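## Task

Lift the carton marked R37 off the bench and set it down on the counter. Every other carton on the bench has to finish exactly where and how it was. The robot must not tip over or be left leaning, or the attempt fails. The carton has to rest on the counter by itself at the end; if the robot is still what keeps it there, it does not count.

## Robot and tools

ROBOT. A simulated Hello Robot Stretch 4, about 1.6 m tall. It has one arm, so every action has a single set of targets. The parts are an omni-wheel base, a lift that slides up and down a mast, a telescoping arm that reaches forward, a wrist with yaw, pitch and roll joints, and a two-finger gripper. The base rim lies within 0.23 m of the base origin. Loose objects may sometimes get a brief nudge from outside.

CAMERAS. head_camera (420x560), head_left_camera and head_right_camera (fisheye, 420x672) and wrist_camera (616x392). All are mounted on the robot.

FRAMES. Base frame: origin on the floor under the base centre, x forward, y left, z up. hand_pose is reported in this frame. It is a point between the open fingertips, and its axes line up with the base frame when all wrist joints are 0. The printed value can be somewhat off. The odometry frame is the base frame where the scene began. Heading is positive to the left, from -3.142 to 3.142.

execute_actions(actions, cameras). actions is a list holding exactly one action, or an empty list, which only reports state and images. An action can contain:
- base: exactly one key. translate_m is a straight drive, forward positive, -2 to 2 m. strafe_m is a sideways move, left positive, -2 to 2 m. rotate_rad is a turn in place, counter-clockwise positive, -3.2 to 3.2 rad. Each is an offset measured from where the base last reported itself.
- joints: absolute targets keyed by name. lift_m 0 to 1.2 m. arm_m 0 to 0.55 m of extension. wrist_yaw_rad -1.134 to 4.276: 0 points forward, positive turns left, 3.14 is folded back, and above 3.4 the arm may block it. wrist_pitch_rad -1.117 to 4.259: 0 is level and 1.57 points down. wrist_roll_rad -1.117 to 4.259: 0 puts both fingers at one height, and positive turns clockwise as seen from behind. gripper_m -0.038 to 0.141 m: the fingertip gap, where values below 0 press the tips together. A joint counts as done within ±0.004 for lift, arm and gripper, ±0.02 for yaw and roll, and ±0.05 for pitch.
- pace: "slow", "default", "fast" or "max". Base speeds are 0.1/0.3/0.4/0.6 m/s and turn rates 1/2/3/4 rad/s. With the lift above 0.2 these are capped further, down to 0.3 m/s and 1 rad/s at lift 1.2.
- contact_limits: only {"arm_m": x}, with x from 0 (gentlest) to 0.75. It defaults to 0.5 and sets how hard the arm may press before it halts.
- end_of_arm: "enable_torque", sent alone. It restarts any wrist or gripper motor that has shut itself off.
All motions in one action start at once and can finish at different times. An action lasts at most 15 s. A joint target outside its range is clipped and the result reports this. Any other bad value or unknown key rejects the whole call. A joint or base left out of an action may keep pushing toward its earlier target. cameras is a list of names, or "all"; leaving it out or giving null means all, and [] means none.

wait(seconds): 0 to 10. Commands nothing and returns the same kind of report.
zoom_image(camera, region): region is [x0, y0, x1, y1] in pixels of that camera's latest full image, at most 504x504.
read_manual(section): only "licences", which returns license text.
finished_scene(scene): the current scene's number. This ends the scene for good and says whether the goal was met. The carton must be settled first.

RESULTS. base_status and joint_status say how each motion ended. done means the target was reached; for the base it only means the wheels turned the full amount, even if they slipped. off_target means it stopped short and may still be pushing. contact_stop_at_<key> means it hit something; the lift, arm or wheels then go slack, a slack lift may sink under load, and slack wheels may roll. limit_stop_at_<name> means a built-in limit stopped it. limit_stop_at_tilt means the lean is over 6 degrees, and lift, arm and wheels take no commands until the lean drops. limit_stop_at_own_body means a self-collision block; this is likely when the wrist is pitched up (below -0.2) and also rolled (below -0.4 or above 4). torque_fault means a wrist motor went limp and needs enable_torque. After a stop, later calls in the same reply are skipped. on_its_own lists things not commanded; there, held at is a target, not a position. joint_positions are current joint values. lidar_m gives 12 distances in metres from the base origin, in 30-degree sectors: the 1st is straight ahead, then counter-clockwise (4th left, 7th behind, 10th right). A "-" means nothing seen or closer than 0.25 m. Table tops count, while glass and thin legs may be missed. wrist_depth_mm is a 7x7 grid of depths from top-left, 100 to 2000 mm, with "-" for invalid cells; the robot's own body shows up. base_odometry comes from wheel counts. If turned_by_wheels and turned_by_imu differ by more than about 0.1 rad, there was slip or a collision. base_tilt is in degrees, with forward and right positive, and has a fixed error of up to about 1.5. motor_effort is in percent, positive toward higher joint values, with the peak of the last action in brackets. For wheel_0, wheel_1 and wheel_2, positive turns the base right. Readings are noisy and offset. A load in a level gripper moves the wrist_pitch_rad effort away from 0. pictures names the returned images in order.

GRIPPING. Command a gap smaller than the carton's width. Squeezing harder draws the object toward the wrist by up to a third of the shortfall, and opening pushes it back out. Neither gripper_m nor done proves you are holding something; a firm grip shows as a clear change in gripper effort. If the fingertips jam on a surface below, raise the lift.

CAUTIONS. Turning or driving with over 1 kg held and arm_m above 0.2 can tip the robot, especially at fast or max pace. Steady pushing or pulling with a high gripper or a high contact limit can tip it too. A wrist holding over about 2 kg level, or a gripper pressed into something by a base or arm move, can cause a torque fault. Avoid drops, slams, knocking over other cartons and hard shoves. To unfold the wrist at the start, send lift_m 0.4 with wrist_yaw_rad 0. The simulation keeps running while you think; the robot holds its last command meanwhile. Shorter robot motion time is better.

Each tool is called after "Request:" by a JSON object that holds its "op" and its "data", one argument or row to a line.

## Session

Request:
{"op": "execute_actions", "data": {
  "actions": []
}}

Scene clock: 0.00 s.
base_odometry: x=+0.000 y=+0.000 heading=+0.000 (m, m, rad; odometry frame)
turned_by_wheels: +0.000 (rad since the last result)
turned_by_imu: +0.000 (rad since the last result)
base_tilt: forward=-0.3 right=+0.5 (deg)
lidar_m: 1.63 1.56 1.74 0.76 0.78 0.82 1.34 2.52 0.77 0.63 0.60 0.69
base_status: not commanded
joint_positions: lift_m=+0.151 arm_m=-0.003 wrist_yaw_rad=+3.114 wrist_pitch_rad=-0.012 wrist_roll_rad=+0.001 gripper_m=+0.057
joint_status: not commanded
motor_effort: lift_m=+18 arm_m=+0 wrist_yaw_rad=+3 wrist_pitch_rad=-9 wrist_roll_rad=+0 gripper_m=-5 wheel_0=+0 wheel_1=+0 wheel_2=+0 (%)
hand_pose: x=-0.1176 y=+0.0953 z=+0.3328 quat_wxyz=(+0.014, +0.006, +0.001, +1.000) (m; base frame)
wrist_depth_mm: - 140 - - - 917 768 / - 119 167 - 1308 931 750 / - 121 167 - 1308 946 768 / 115 140 240 - 1308 931 759 / 1756 - - - 1255 931 759 / 1118 1255 198 1308 193 976 778 / 798 798 904 120 917 798 788
pictures: head_camera, head_left_camera, head_right_camera, wrist_camera
Images, in order (width x height): head_camera 420x560, head_left_camera 420x672, head_right_camera 420x672, wrist_camera 616x392.

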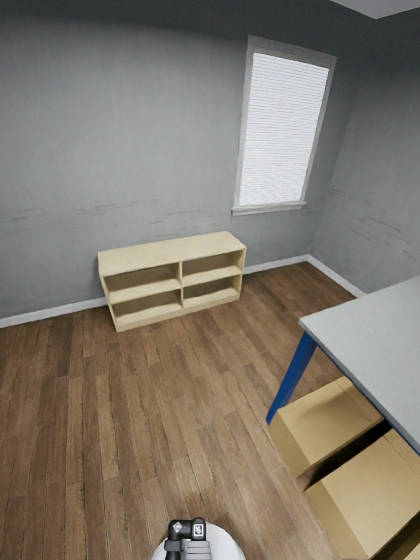

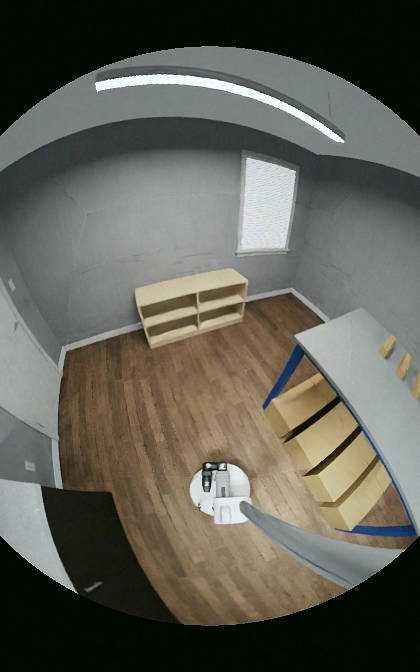

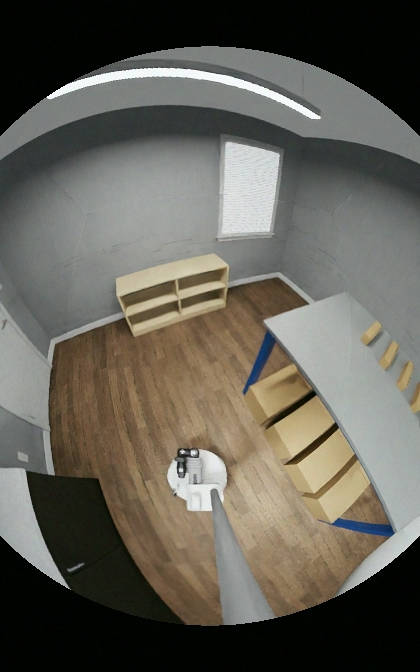

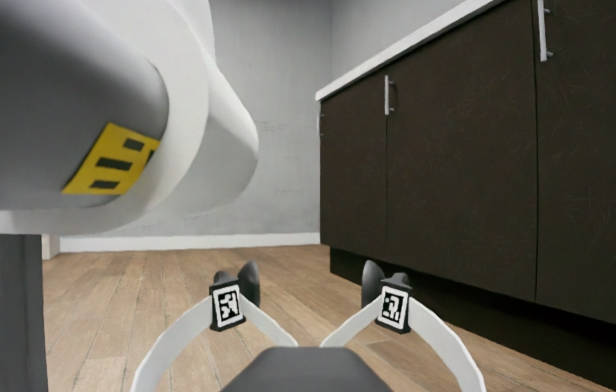

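Request:
{"op": "execute_actions", "data": {
  "actions": [
    {"base":{"rotate_rad":-1.27},"joints":{"lift_m":1.0}}
  ]
}}

Request:
{"op": "execute_actions", "data": {
  "actions": [
    {"joints":{"wrist_yaw_rad":0,"gripper_m":0.12}}
  ]
}}

Scene clock: 5.13 s.
base_odometry: x=+0.000 y=+0.000 heading=-1.270 (m, m, rad; odometry frame)
turned_by_wheels: -1.270 (rad since the last result)
turned_by_imu: -1.267 (rad since the last result)
base_tilt: forward=-0.4 right=+0.4 (deg)
lidar_m: 0.62 0.63 1.71 1.59 2.07 1.48 0.75 0.77 1.05 2.72 0.98 0.65
base_status: done
joint_positions: lift_m=+1.000 arm_m=-0.003 wrist_yaw_rad=+3.114 wrist_pitch_rad=-0.012 wrist_roll_rad=+0.001 gripper_m=+0.057
joint_status: all done
motor_effort: lift_m=+21(23) arm_m=+0(0) wrist_yaw_rad=+2(2) wrist_pitch_rad=-6(6) wrist_roll_rad=-3(0) gripper_m=-4(3) wheel_0=+0(6) wheel_1=-1(4) wheel_2=-1(1) (%)
hand_pose: x=-0.1176 y=+0.0953 z=+1.1815 quat_wxyz=(+0.014, +0.006, +0.001, +1.000) (m; base frame)
wrist_depth_mm: - 140 1537 1576 1576 1576 1576 / - 119 167 1537 1618 1576 1576 / - 121 167 1576 1576 1618 1661 / 114 140 260 1576 1618 1576 1618 / 1499 1499 1499 1576 1537 1537 1576 / 931 1060 199 1205 193 1618 1661 / 866 866 917 120 1537 1576 1618
pictures: head_camera, head_left_camera, head_right_camera, wrist_camera
Images, in order (width x height): head_camera 420x560, head_left_camera 420x672, head_right_camera 420x672, wrist_camera 616x392.

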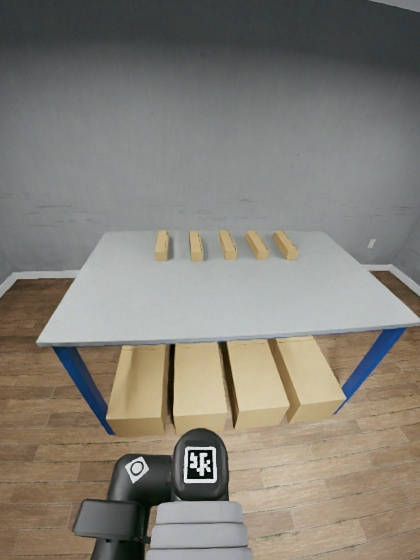

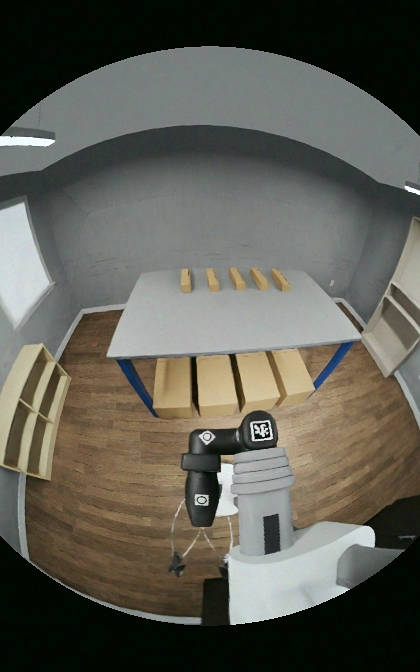

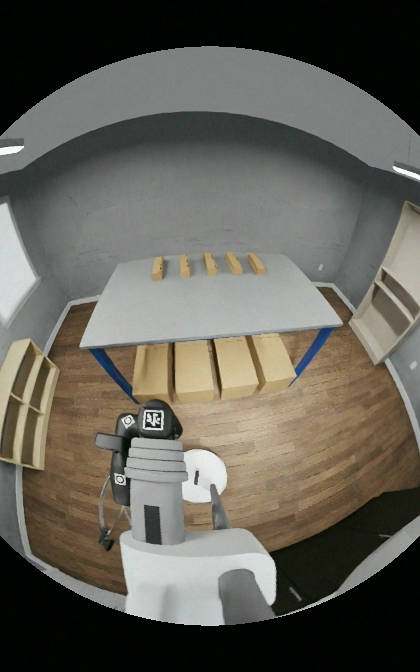

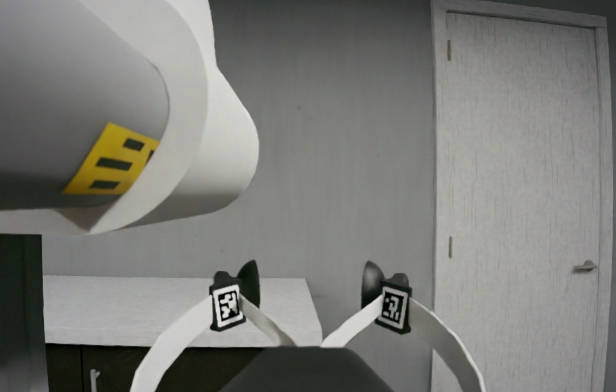

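Scene clock: 7.53 s.
base_odometry: x=+0.000 y=+0.000 heading=-1.270 (m, m, rad; odometry frame)
turned_by_wheels: +0.000 (rad since the last result)
turned_by_imu: -0.001 (rad since the last result)
base_tilt: forward=-0.4 right=+0.3 (deg)
lidar_m: 0.60 0.61 1.72 1.57 2.04 1.52 0.75 0.76 1.06 2.72 0.98 0.66
base_status: not commanded
joint_positions: lift_m=+1.000 arm_m=-0.003 wrist_yaw_rad=+0.000 wrist_pitch_rad=-0.012 wrist_roll_rad=+0.001 gripper_m=+0.120
joint_status: all done
motor_effort: lift_m=+21(21) arm_m=+0(0) wrist_yaw_rad=+1(3) wrist_pitch_rad=-6(7) wrist_roll_rad=+0(1) gripper_m=-1(9) wheel_0=+0(0) wheel_1=-1(1) wheel_2=-1(1) (%)
hand_pose: x=+0.4569 y=-0.0873 z=+1.1815 quat_wxyz=(+1.000, +0.001, -0.006, +0.000) (m; base frame)
wrist_depth_mm: - - - - - - - / - - - - - - - / - - - - - - - / - - - - - - - / - - - - - - - / - 917 854 946 866 931 1025 / 683 661 732 121 741 676 715
pictures: head_camera, head_left_camera, head_right_camera, wrist_camera
Images, in order (width x height): head_camera 420x560, head_left_camera 420x672, head_right_camera 420x672, wrist_camera 616x392.

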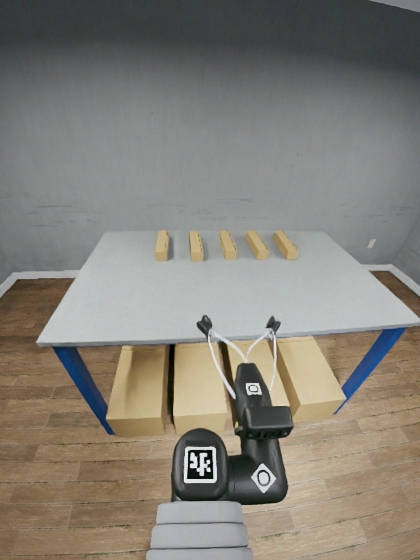

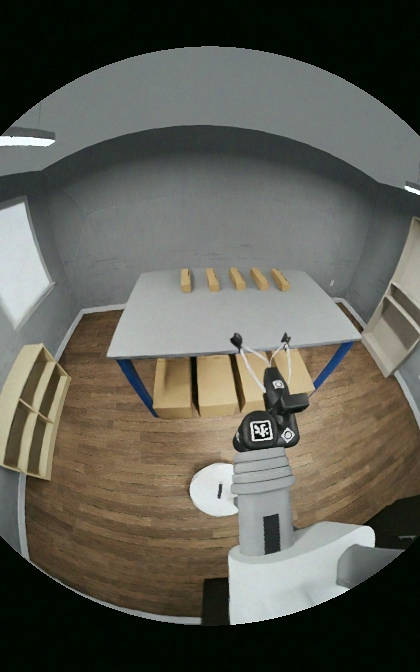

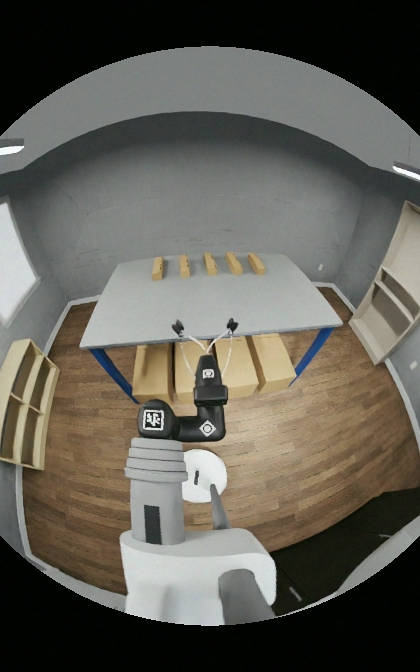

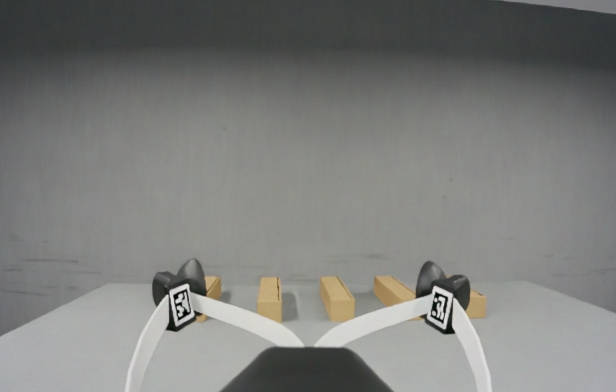

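Request:
{"op": "execute_actions", "data": {
  "actions": [
    {"base":{"rotate_rad":0.09},"joints":{"lift_m":1.1,"wrist_pitch_rad":0.6,"arm_m":0.4}}
  ]
}}

Request:
{"op": "execute_actions", "data": {
  "actions": [
    {"base":{"translate_m":0.25}}
  ]
}}

Scene clock: 10.77 s.
base_odometry: x=+0.000 y=+0.000 heading=-1.180 (m, m, rad; odometry frame)
turned_by_wheels: +0.090 (rad since the last result)
turned_by_imu: +0.088 (rad since the last result)
base_tilt: forward=-0.4 right=+0.6 (deg)
lidar_m: 0.61 0.64 1.65 1.59 1.95 1.46 0.76 0.83 1.17 2.48 0.87 0.65
base_status: done
joint_positions: lift_m=+1.100 arm_m=+0.398 wrist_yaw_rad=+0.000 wrist_pitch_rad=+0.602 wrist_roll_rad=+0.001 gripper_m=+0.120
joint_status: all done
motor_effort: lift_m=+21(24) arm_m=+10(10) wrist_yaw_rad=+2(1) wrist_pitch_rad=-6(3) wrist_roll_rad=+1(0) gripper_m=-2(0) wheel_0=-1(5) wheel_1=-1(4) wheel_2=-2(6) (%)
hand_pose: x=+0.8071 y=-0.0874 z=+1.1147 quat_wxyz=(+0.955, +0.001, +0.296, +0.000) (m; base frame)
wrist_depth_mm: 1618 1576 1618 1576 1618 1537 1537 / 1808 1756 1708 1756 1708 1708 1708 / 1756 809 759 759 759 759 778 / 647 640 609 609 609 609 609 / 521 521 530 530 530 525 521 / 442 433 421 449 424 430 439 / 392 384 399 121 399 387 389
pictures: head_camera, head_left_camera, head_right_camera, wrist_camera
Images, in order (width x height): head_camera 420x560, head_left_camera 420x672, head_right_camera 420x672, wrist_camera 616x392.

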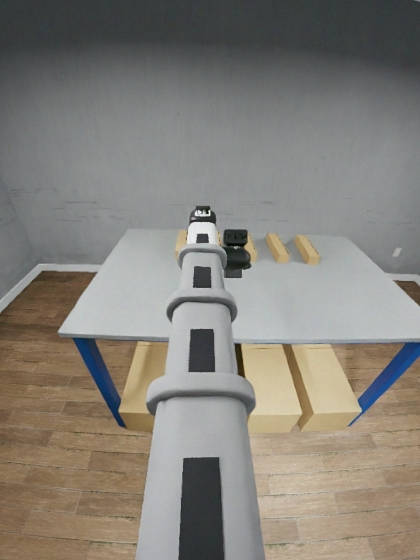

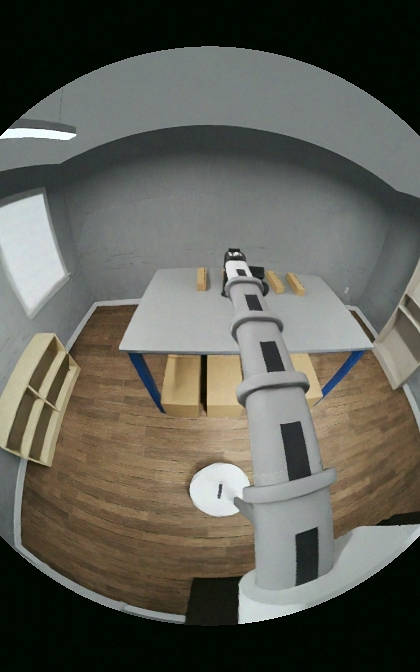

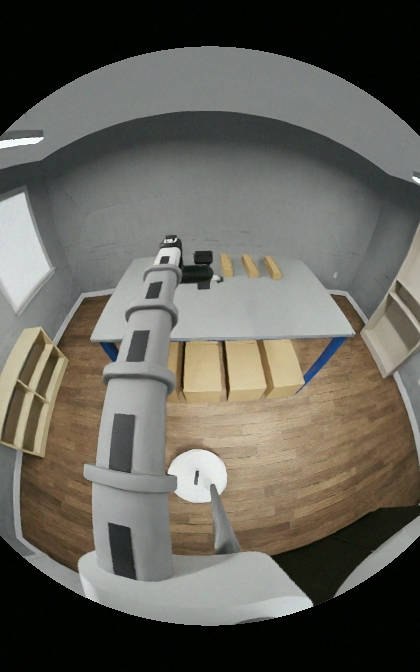

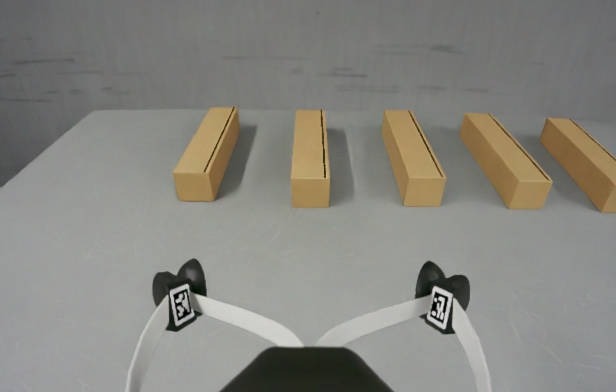

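Scene clock: 13.03 s.
base_odometry: x=+0.095 y=-0.231 heading=-1.180 (m, m, rad; odometry frame)
turned_by_wheels: +0.000 (rad since the last result)
turned_by_imu: -0.001 (rad since the last result)
base_tilt: forward=-0.3 right=+0.5 (deg)
lidar_m: 0.34 0.38 0.52 1.58 2.07 1.71 0.99 1.10 1.54 2.45 0.50 0.34
base_status: done
joint_positions: lift_m=+1.100 arm_m=+0.398 wrist_yaw_rad=+0.000 wrist_pitch_rad=+0.602 wrist_roll_rad=+0.001 gripper_m=+0.120
joint_status: not commanded
motor_effort: lift_m=+21(20) arm_m=+9(10) wrist_yaw_rad=+1(2) wrist_pitch_rad=-7(6) wrist_roll_rad=-1(1) gripper_m=-1(2) wheel_0=+1(5) wheel_1=+1(3) wheel_2=+0(8) (%)
hand_pose: x=+0.8071 y=-0.0874 z=+1.1147 quat_wxyz=(+0.955, +0.001, +0.296, +0.000) (m; base frame)
wrist_depth_mm: 1430 1336 1366 1366 1336 1366 1308 / 1499 1464 1464 1499 1464 1430 1430 / 1661 1661 1576 1661 1576 1537 1576 / 647 640 591 585 591 615 535 / 521 477 530 477 512 488 484 / 442 397 421 389 421 387 436 / 392 382 399 121 397 387 394
pictures: head_camera, head_left_camera, head_right_camera, wrist_camera
Images, in order (width x height): head_camera 420x560, head_left_camera 420x672, head_right_camera 420x672, wrist_camera 616x392.

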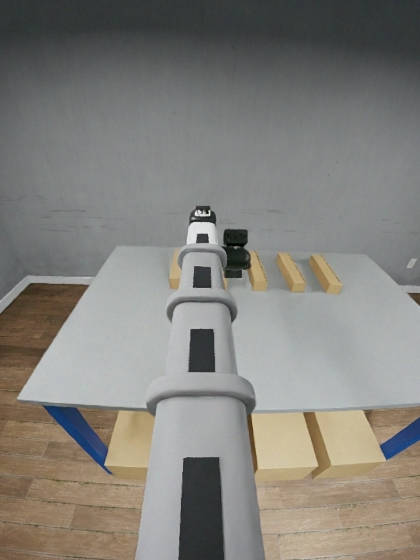

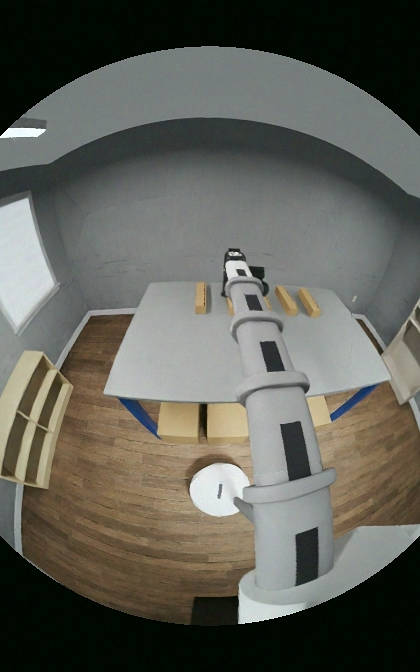

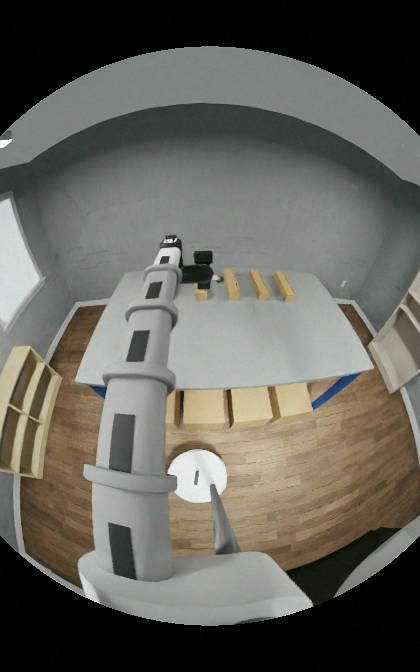

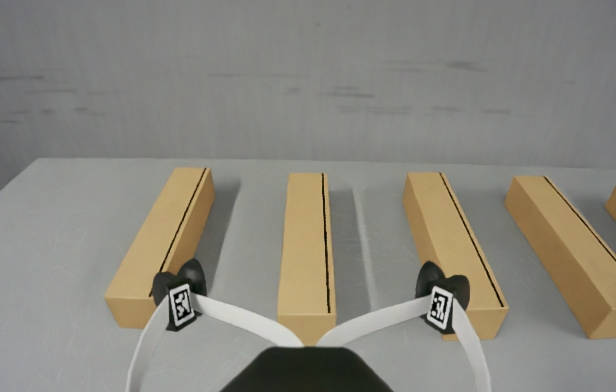

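Request:
{"op": "execute_actions", "data": {
  "actions": [
    {"base":{"strafe_m":0.85},"joints":{"arm_m":0,"wrist_pitch_rad":0.2,"wrist_yaw_rad":-1.1,"lift_m":0.9}}
  ]
}}

Scene clock: 19.20 s.
base_odometry: x=+0.881 y=+0.092 heading=-1.180 (m, m, rad; odometry frame)
turned_by_wheels: +0.000 (rad since the last result)
turned_by_imu: -0.004 (rad since the last result)
base_tilt: forward=-0.5 right=+0.3 (deg)
lidar_m: 2.09 1.09 0.72 0.74 0.77 1.64 1.60 1.20 1.52 1.50 0.56 0.48
base_status: done
joint_positions: lift_m=+0.900 arm_m=+0.002 wrist_yaw_rad=-1.100 wrist_pitch_rad=+0.203 wrist_roll_rad=+0.001 gripper_m=+0.120
joint_status: all done
motor_effort: lift_m=+15(16) arm_m=-9(10) wrist_yaw_rad=+2(10) wrist_pitch_rad=-9(13) wrist_roll_rad=-2(2) gripper_m=-1(3) wheel_0=+1(8) wheel_1=-1(10) wheel_2=-1(2) (%)
hand_pose: x=+0.2228 y=-0.2915 z=+1.0204 quat_wxyz=(+0.848, +0.053, +0.086, -0.520) (m; base frame)
wrist_depth_mm: 1756 - - - - - - / 1808 - - - - - - / 1756 - - - - - - / 917 946 931 946 1281 - - / 549 564 569 654 - - - / 1863 418 379 1708 1499 - - / 1661 1229 1229 121 1430 1708 1708
pictures: head_camera, head_left_camera, head_right_camera, wrist_camera
Images, in order (width x height): head_camera 420x560, head_left_camera 420x672, head_right_camera 420x672, wrist_camera 616x392.

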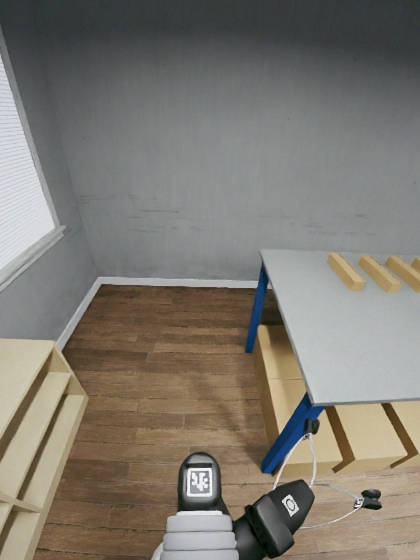

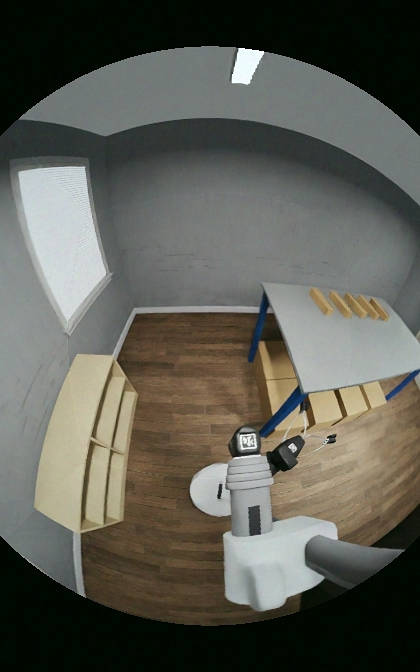

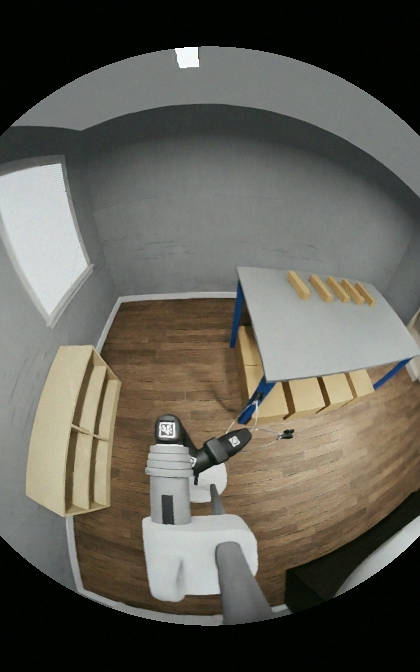

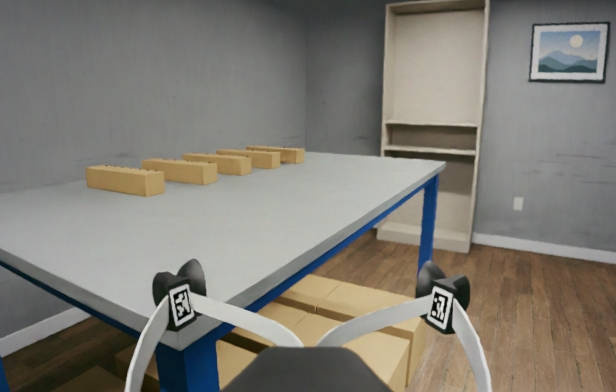

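Request:
{"op": "execute_actions", "data": {
  "actions": [
    {"base":{"strafe_m":0.1},"joints":{"wrist_yaw_rad":0}}
  ],
  "cameras": []
}}

Request:
{"op": "execute_actions", "data": {
  "actions": [
    {"base":{"translate_m":1.5}}
  ],
  "cameras": []
}}

Request:
{"op": "execute_actions", "data": {
  "actions": [
    {"base":{"rotate_rad":-1.57},"joints":{"wrist_yaw_rad":-0.6}}
  ]
}}

Scene clock: 22.93 s.
base_odometry: x=+0.974 y=+0.130 heading=-1.180 (m, m, rad; odometry frame)
turned_by_wheels: +0.000 (rad since the last result)
turned_by_imu: -0.001 (rad since the last result)
base_tilt: forward=-0.3 right=+0.4 (deg)
lidar_m: 2.09 0.92 0.63 0.62 0.69 1.56 1.60 1.26 1.46 1.48 0.58 0.59
base_status: done
joint_positions: lift_m=+0.900 arm_m=+0.002 wrist_yaw_rad=+0.000 wrist_pitch_rad=+0.202 wrist_roll_rad=+0.001 gripper_m=+0.120
joint_status: all done
motor_effort: lift_m=+14(15) arm_m=-9(9) wrist_yaw_rad=+3(7) wrist_pitch_rad=-9(6) wrist_roll_rad=-4(2) gripper_m=+0(1) wheel_0=+2(7) wheel_1=-1(7) wheel_2=-1(4) (%)
hand_pose: x=+0.4551 y=-0.0875 z=+1.0204 quat_wxyz=(+0.995, +0.001, +0.101, +0.000) (m; base frame)
wrist_depth_mm: 1537 1756 1756 1708 1863 1708 1708 / 1537 1808 1808 1756 1756 1708 1756 / 1537 1921 1921 1863 1863 1808 1863 / 1537 1983 1983 1921 1921 1008 960 / 1618 - 1983 - 1983 1098 569 / 1537 1921 1983 - - - 1863 / 1537 1661 1808 121 1808 1618 1756
pictures: none
No camera images: the call's "cameras" was empty. Leave "cameras" out to get every camera's image.

Scene clock: 29.50 s.
base_odometry: x=+1.545 y=-1.257 heading=-1.180 (m, m, rad; odometry frame)
turned_by_wheels: +0.000 (rad since the last result)
turned_by_imu: -0.004 (rad since the last result)
base_tilt: forward=-0.3 right=+0.3 (deg)
lidar_m: 0.59 0.62 0.91 0.95 0.94 0.94 2.96 0.62 0.46 0.75 0.85 0.63
base_status: done
joint_positions: lift_m=+0.900 arm_m=+0.002 wrist_yaw_rad=+0.000 wrist_pitch_rad=+0.202 wrist_roll_rad=+0.001 gripper_m=+0.120
joint_status: not commanded
motor_effort: lift_m=+15(15) arm_m=-9(9) wrist_yaw_rad=+3(3) wrist_pitch_rad=-8(8) wrist_roll_rad=+0(0) gripper_m=-2(2) wheel_0=-1(5) wheel_1=+0(3) wheel_2=+1(12) (%)
hand_pose: x=+0.4551 y=-0.0875 z=+1.0204 quat_wxyz=(+0.995, +0.001, +0.101, +0.000) (m; base frame)
wrist_depth_mm: 353 353 349 347 343 342 340 / 366 364 359 357 357 353 351 / 377 375 373 370 366 364 359 / 394 387 387 382 379 377 373 / 407 404 397 394 392 387 387 / 421 415 404 410 402 397 402 / 439 427 427 121 418 415 413
pictures: none
No camera images: the call's "cameras" was empty. Leave "cameras" out to get every camera's image.

Scene clock: 31.60 s.
base_odometry: x=+1.545 y=-1.257 heading=-2.751 (m, m, rad; odometry frame)
turned_by_wheels: -1.570 (rad since the last result)
turned_by_imu: -1.565 (rad since the last result)
base_tilt: forward=-0.4 right=+0.4 (deg)
lidar_m: 0.84 0.86 0.61 0.58 0.64 0.90 0.96 0.90 0.91 2.90 0.61 0.44
base_status: done
joint_positions: lift_m=+0.900 arm_m=+0.002 wrist_yaw_rad=-0.600 wrist_pitch_rad=+0.202 wrist_roll_rad=+0.001 gripper_m=+0.120
joint_status: all done
motor_effort: lift_m=+15(15) arm_m=-9(9) wrist_yaw_rad=+1(4) wrist_pitch_rad=-9(8) wrist_roll_rad=-2(2) gripper_m=+0(1) wheel_0=-1(6) wheel_1=+0(8) wheel_2=+0(1) (%)
hand_pose: x=+0.3565 y=-0.2317 z=+1.0204 quat_wxyz=(+0.950, +0.031, +0.096, -0.294) (m; base frame)
wrist_depth_mm: - - - - - - - / - - - - - - - / - - - - - - - / - 1078 809 788 946 976 - / - 1661 564 564 569 564 676 / - 1661 353 402 399 1983 1921 / 1708 1397 340 121 1281 1661 878
pictures: head_camera, head_left_camera, head_right_camera, wrist_camera
Images, in order (width x height): head_camera 420x560, head_left_camera 420x672, head_right_camera 420x672, wrist_camera 616x392.

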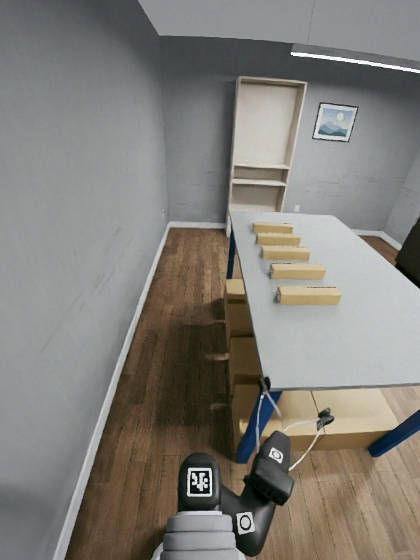

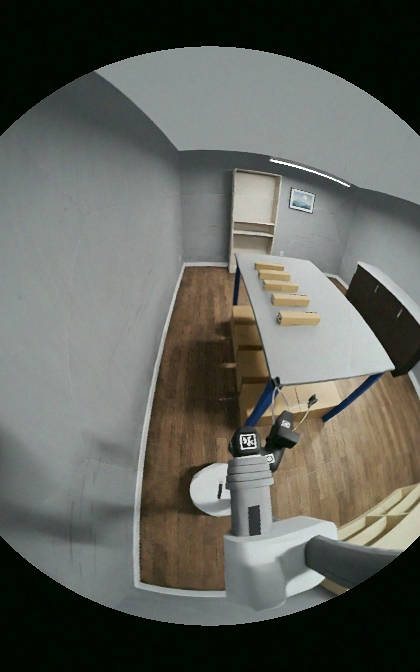

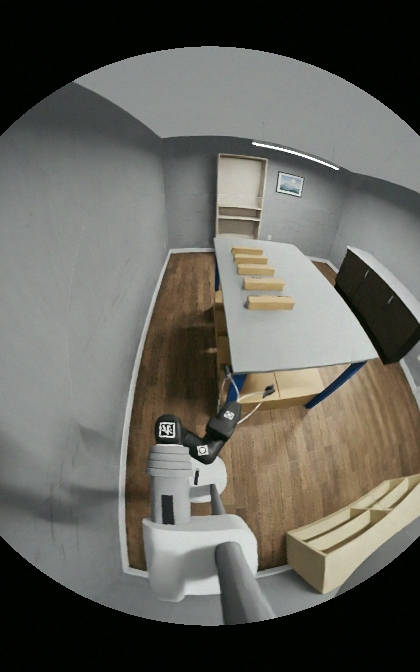

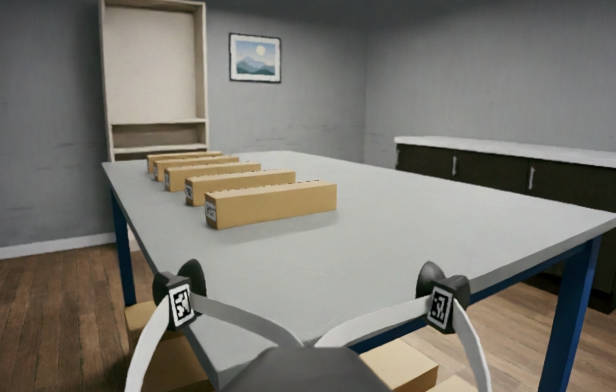

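Request:
{"op": "execute_actions", "data": {
  "actions": [
    {"base":{"strafe_m":0.25},"joints":{"wrist_yaw_rad":-0.75,"arm_m":0.5,"lift_m":0.8,"wrist_pitch_rad":0.1}}
  ]
}}

Request:
{"op": "zoom_image", "data": {
  "camera": "wrist_camera",
  "region": [60,100,460,300]
}}

Scene clock: 35.17 s.
base_odometry: x=+1.640 y=-1.488 heading=-2.750 (m, m, rad; odometry frame)
turned_by_wheels: +0.000 (rad since the last result)
turned_by_imu: -0.002 (rad since the last result)
base_tilt: forward=-0.3 right=+0.4 (deg)
lidar_m: 1.32 0.50 0.35 0.34 0.36 0.52 0.97 1.04 1.12 2.89 0.63 0.64
base_status: done
joint_positions: lift_m=+0.800 arm_m=+0.498 wrist_yaw_rad=-0.750 wrist_pitch_rad=+0.102 wrist_roll_rad=+0.001 gripper_m=+0.120
joint_status: all done
motor_effort: lift_m=+15(16) arm_m=+10(11) wrist_yaw_rad=+2(1) wrist_pitch_rad=-9(11) wrist_roll_rad=-2(1) gripper_m=-3(2) wheel_0=+1(8) wheel_1=-2(4) wheel_2=+1(4) (%)
hand_pose: x=+0.8197 y=-0.2595 z=+0.9490 quat_wxyz=(+0.929, +0.019, +0.047, -0.366) (m; base frame)
wrist_depth_mm: - - - - - - - / - - - - - - - / - - - - - - - / - - 904 732 621 683 699 / - - - 559 466 410 404 / - - - - 445 327 304 / 1808 1708 1366 121 1397 1756 1661
pictures: head_camera, head_left_camera, head_right_camera, wrist_camera
Images, in order (width x height): head_camera 420x560, head_left_camera 420x672, head_right_camera 420x672, wrist_camera 616x392.

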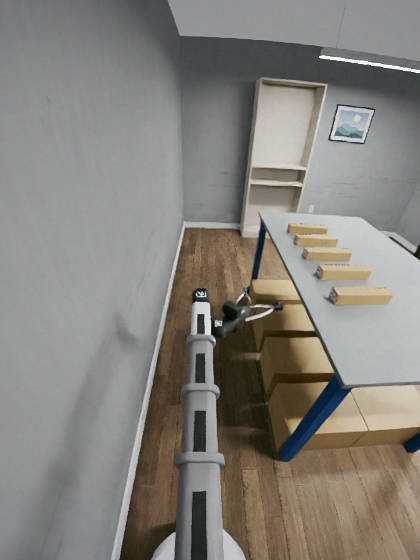

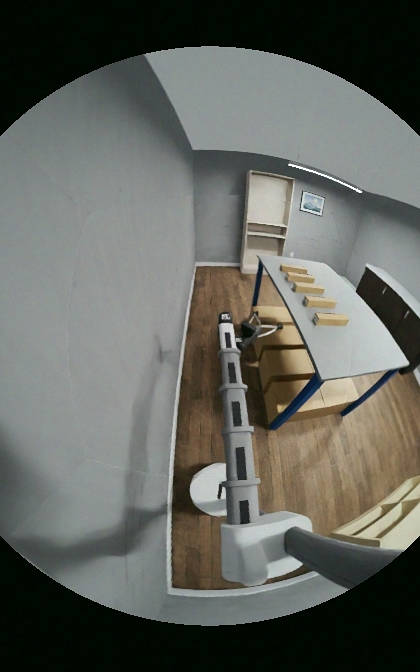

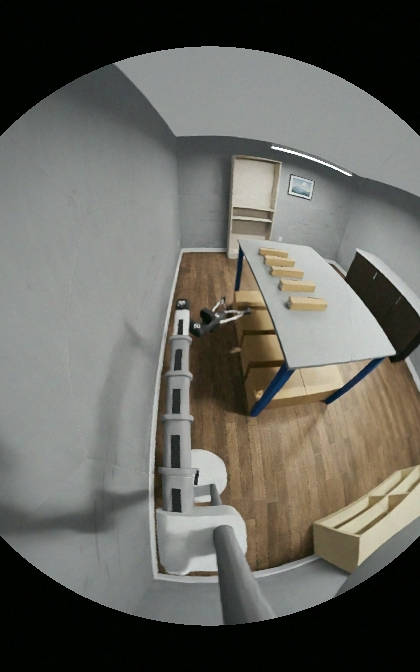

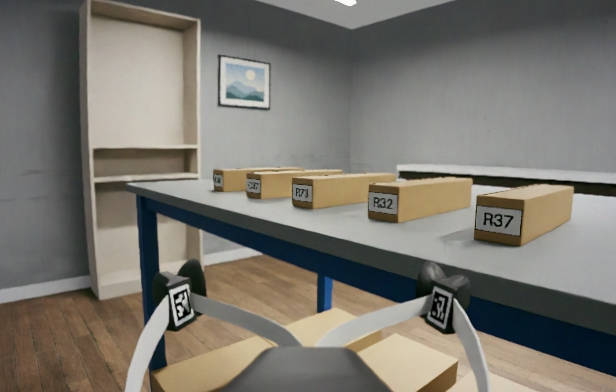

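Region (60, 100, 460, 300) of wrist_camera's 616x392 image, scaled by 1.260.

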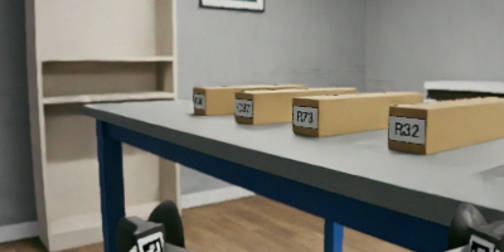

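Request:
{"op": "execute_actions", "data": {
  "actions": [
    {"joints":{"lift_m":1.17,"wrist_yaw_rad":0,"arm_m":0.45}}
  ],
  "cameras": []
}}

Request:
{"op": "execute_actions", "data": {
  "actions": [
    {"base":{"strafe_m":-0.58},"joints":{"wrist_pitch_rad":1.57,"wrist_roll_rad":1.57}}
  ]
}}

Scene clock: 40.20 s.
base_odometry: x=+1.640 y=-1.488 heading=-2.750 (m, m, rad; odometry frame)
turned_by_wheels: +0.000 (rad since the last result)
turned_by_imu: -0.002 (rad since the last result)
base_tilt: forward=-0.2 right=+0.4 (deg)
lidar_m: 1.35 0.54 0.34 0.33 0.37 0.52 0.95 1.07 1.13 2.87 0.64 0.63
base_status: not commanded
joint_positions: lift_m=+1.170 arm_m=+0.452 wrist_yaw_rad=+0.000 wrist_pitch_rad=+0.102 wrist_roll_rad=+0.001 gripper_m=+0.120
joint_status: all done
motor_effort: lift_m=+21(24) arm_m=-9(10) wrist_yaw_rad=+3(8) wrist_pitch_rad=-7(8) wrist_roll_rad=-2(0) gripper_m=-1(0) wheel_0=+1(1) wheel_1=-2(2) wheel_2=+1(1) (%)
hand_pose: x=+0.9095 y=-0.0875 z=+1.3185 quat_wxyz=(+0.999, +0.001, +0.051, +0.000) (m; base frame)
wrist_depth_mm: 597 842 1576 - - - - / 603 866 1618 - - - - / 603 866 1618 - - - - / 603 866 1618 - - - - / 603 866 1661 - - - - / 609 750 1281 - - 1042 1118 / 597 788 1618 121 - 866 798
pictures: none
No camera images: the call's "cameras" was empty. Leave "cameras" out to get every camera's image.

Scene clock: 43.47 s.
base_odometry: x=+1.419 y=-0.952 heading=-2.750 (m, m, rad; odometry frame)
turned_by_wheels: +0.000 (rad since the last result)
turned_by_imu: +0.000 (rad since the last result)
base_tilt: forward=-0.2 right=+0.4 (deg)
lidar_m: 0.39 0.46 0.94 0.92 0.97 1.02 0.96 0.72 0.95 2.78 0.59 0.40
base_status: done
joint_positions: lift_m=+1.170 arm_m=+0.452 wrist_yaw_rad=+0.000 wrist_pitch_rad=+1.569 wrist_roll_rad=+1.569 gripper_m=+0.120
joint_status: all done
motor_effort: lift_m=+20(20) arm_m=-9(9) wrist_yaw_rad=+3(3) wrist_pitch_rad=+1(1) wrist_roll_rad=+1(5) gripper_m=-2(1) wheel_0=-2(9) wheel_1=+2(7) wheel_2=+0(3) (%)
hand_pose: x=+0.6228 y=-0.0874 z=+1.0595 quat_wxyz=(+0.501, +0.500, +0.500, -0.499) (m; base frame)
wrist_depth_mm: 368 370 368 366 370 370 1281 / 310 370 368 368 370 373 1308 / 310 368 368 368 370 370 1281 / 310 366 370 370 373 370 1255 / 309 368 370 368 368 370 1098 / 310 332 370 368 370 368 1281 / 368 368 368 121 370 831 1308
pictures: head_camera, head_left_camera, head_right_camera, wrist_camera
Images, in order (width x height): head_camera 420x560, head_left_camera 420x672, head_right_camera 420x672, wrist_camera 616x392.

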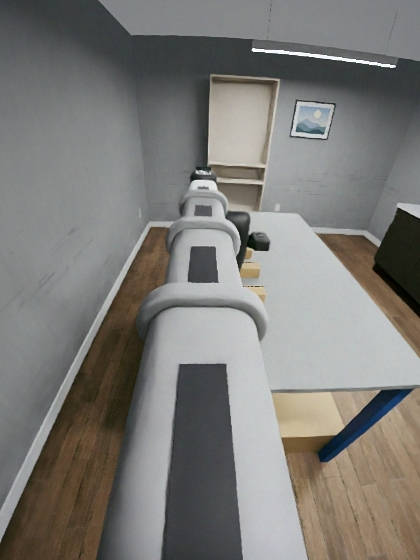

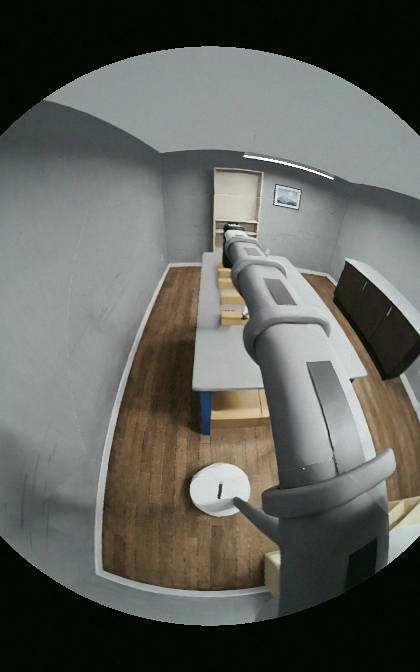

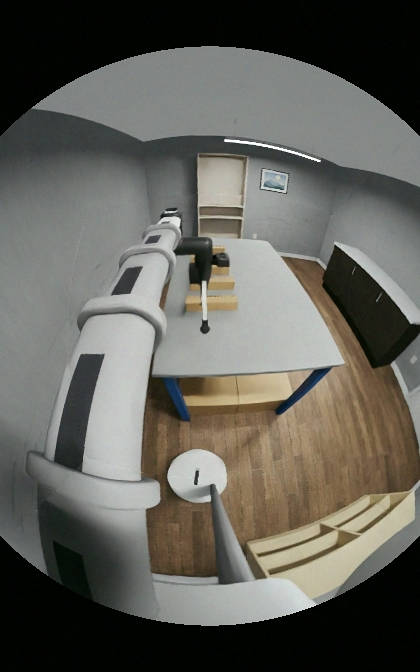

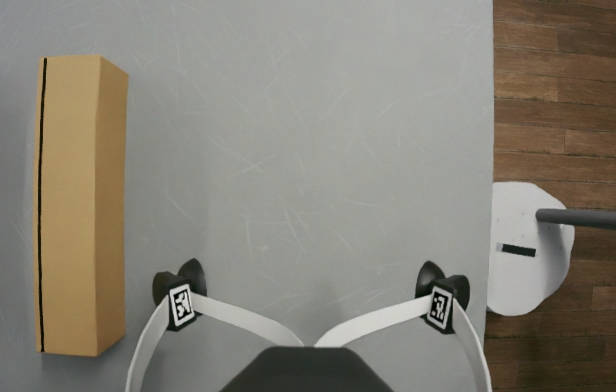

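Request:
{"op": "execute_actions", "data": {
  "actions": [
    {"base":{"translate_m":0.11},"joints":{"arm_m":0.545}}
  ],
  "cameras": []
}}

Request:
{"op": "execute_actions", "data": {
  "actions": [
    {"base":{"strafe_m":-0.07},"joints":{"lift_m":1.12}}
  ]
}}

Scene clock: 46.93 s.
base_odometry: x=+1.317 y=-0.994 heading=-2.750 (m, m, rad; odometry frame)
turned_by_wheels: +0.000 (rad since the last result)
turned_by_imu: -0.001 (rad since the last result)
base_tilt: forward=-0.2 right=+0.4 (deg)
lidar_m: 0.31 0.32 0.96 0.91 0.96 1.12 1.08 0.83 1.06 2.43 0.43 0.30
base_status: done
joint_positions: lift_m=+1.170 arm_m=+0.543 wrist_yaw_rad=+0.000 wrist_pitch_rad=+1.570 wrist_roll_rad=+1.570 gripper_m=+0.120
joint_status: all done
motor_effort: lift_m=+21(20) arm_m=+9(8) wrist_yaw_rad=+2(3) wrist_pitch_rad=+1(0) wrist_roll_rad=+1(1) gripper_m=-2(1) wheel_0=-1(3) wheel_1=+1(5) wheel_2=+0(8) (%)
hand_pose: x=+0.7145 y=-0.0874 z=+1.0595 quat_wxyz=(+0.501, +0.500, +0.500, -0.499) (m; base frame)
wrist_depth_mm: 368 368 366 368 373 370 370 / 310 349 368 312 368 368 373 / 312 355 368 314 370 368 373 / 312 355 368 312 370 370 370 / 312 353 368 312 370 368 370 / 312 310 314 312 370 370 370 / 368 368 366 121 368 370 370
pictures: none
No camera images: the call's "cameras" was empty. Leave "cameras" out to get every camera's image.

Scene clock: 48.20 s.
base_odometry: x=+1.290 y=-0.929 heading=-2.751 (m, m, rad; odometry frame)
turned_by_wheels: +0.000 (rad since the last result)
turned_by_imu: +0.000 (rad since the last result)
base_tilt: forward=-0.4 right=+0.4 (deg)
lidar_m: 0.27 0.32 1.01 0.98 1.03 1.14 0.98 0.80 1.07 2.40 0.47 0.34
base_status: done
joint_positions: lift_m=+1.120 arm_m=+0.543 wrist_yaw_rad=+0.000 wrist_pitch_rad=+1.570 wrist_roll_rad=+1.570 gripper_m=+0.120
joint_status: all done
motor_effort: lift_m=+15(20) arm_m=+9(9) wrist_yaw_rad=+1(2) wrist_pitch_rad=+1(1) wrist_roll_rad=+1(1) gripper_m=+1(1) wheel_0=-1(7) wheel_1=+0(8) wheel_2=+0(0) (%)
hand_pose: x=+0.7145 y=-0.0874 z=+1.0100 quat_wxyz=(+0.501, +0.500, +0.500, -0.499) (m; base frame)
wrist_depth_mm: 317 319 320 319 319 320 322 / 319 319 319 320 320 320 322 / 260 320 319 262 320 320 319 / 262 320 320 263 320 319 319 / 263 319 319 262 320 319 319 / 260 306 263 263 319 320 322 / 262 310 319 121 319 322 320
pictures: head_camera, head_left_camera, head_right_camera, wrist_camera
Images, in order (width x height): head_camera 420x560, head_left_camera 420x672, head_right_camera 420x672, wrist_camera 616x392.

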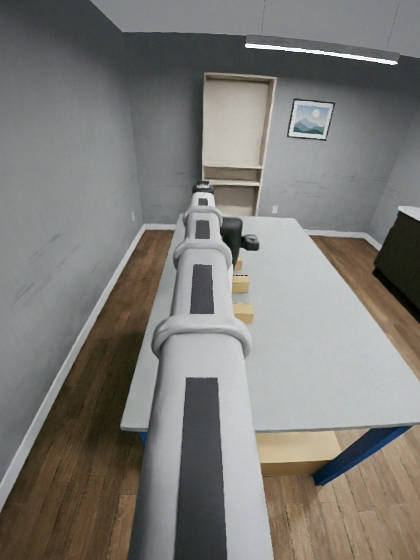

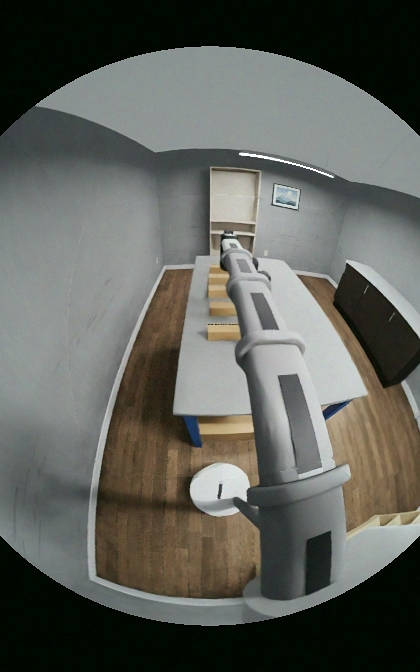

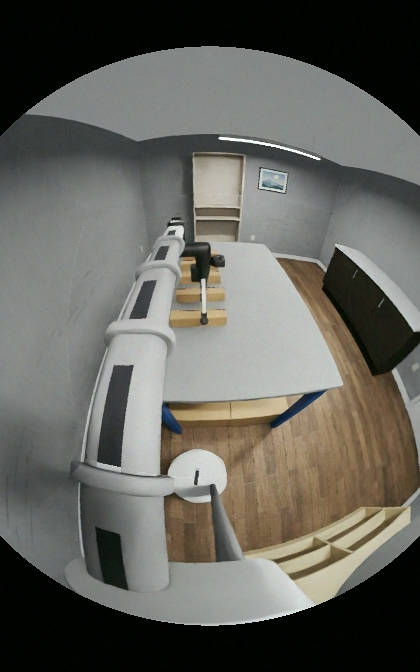

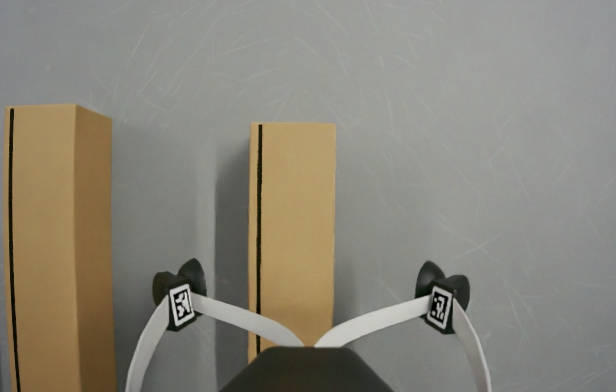

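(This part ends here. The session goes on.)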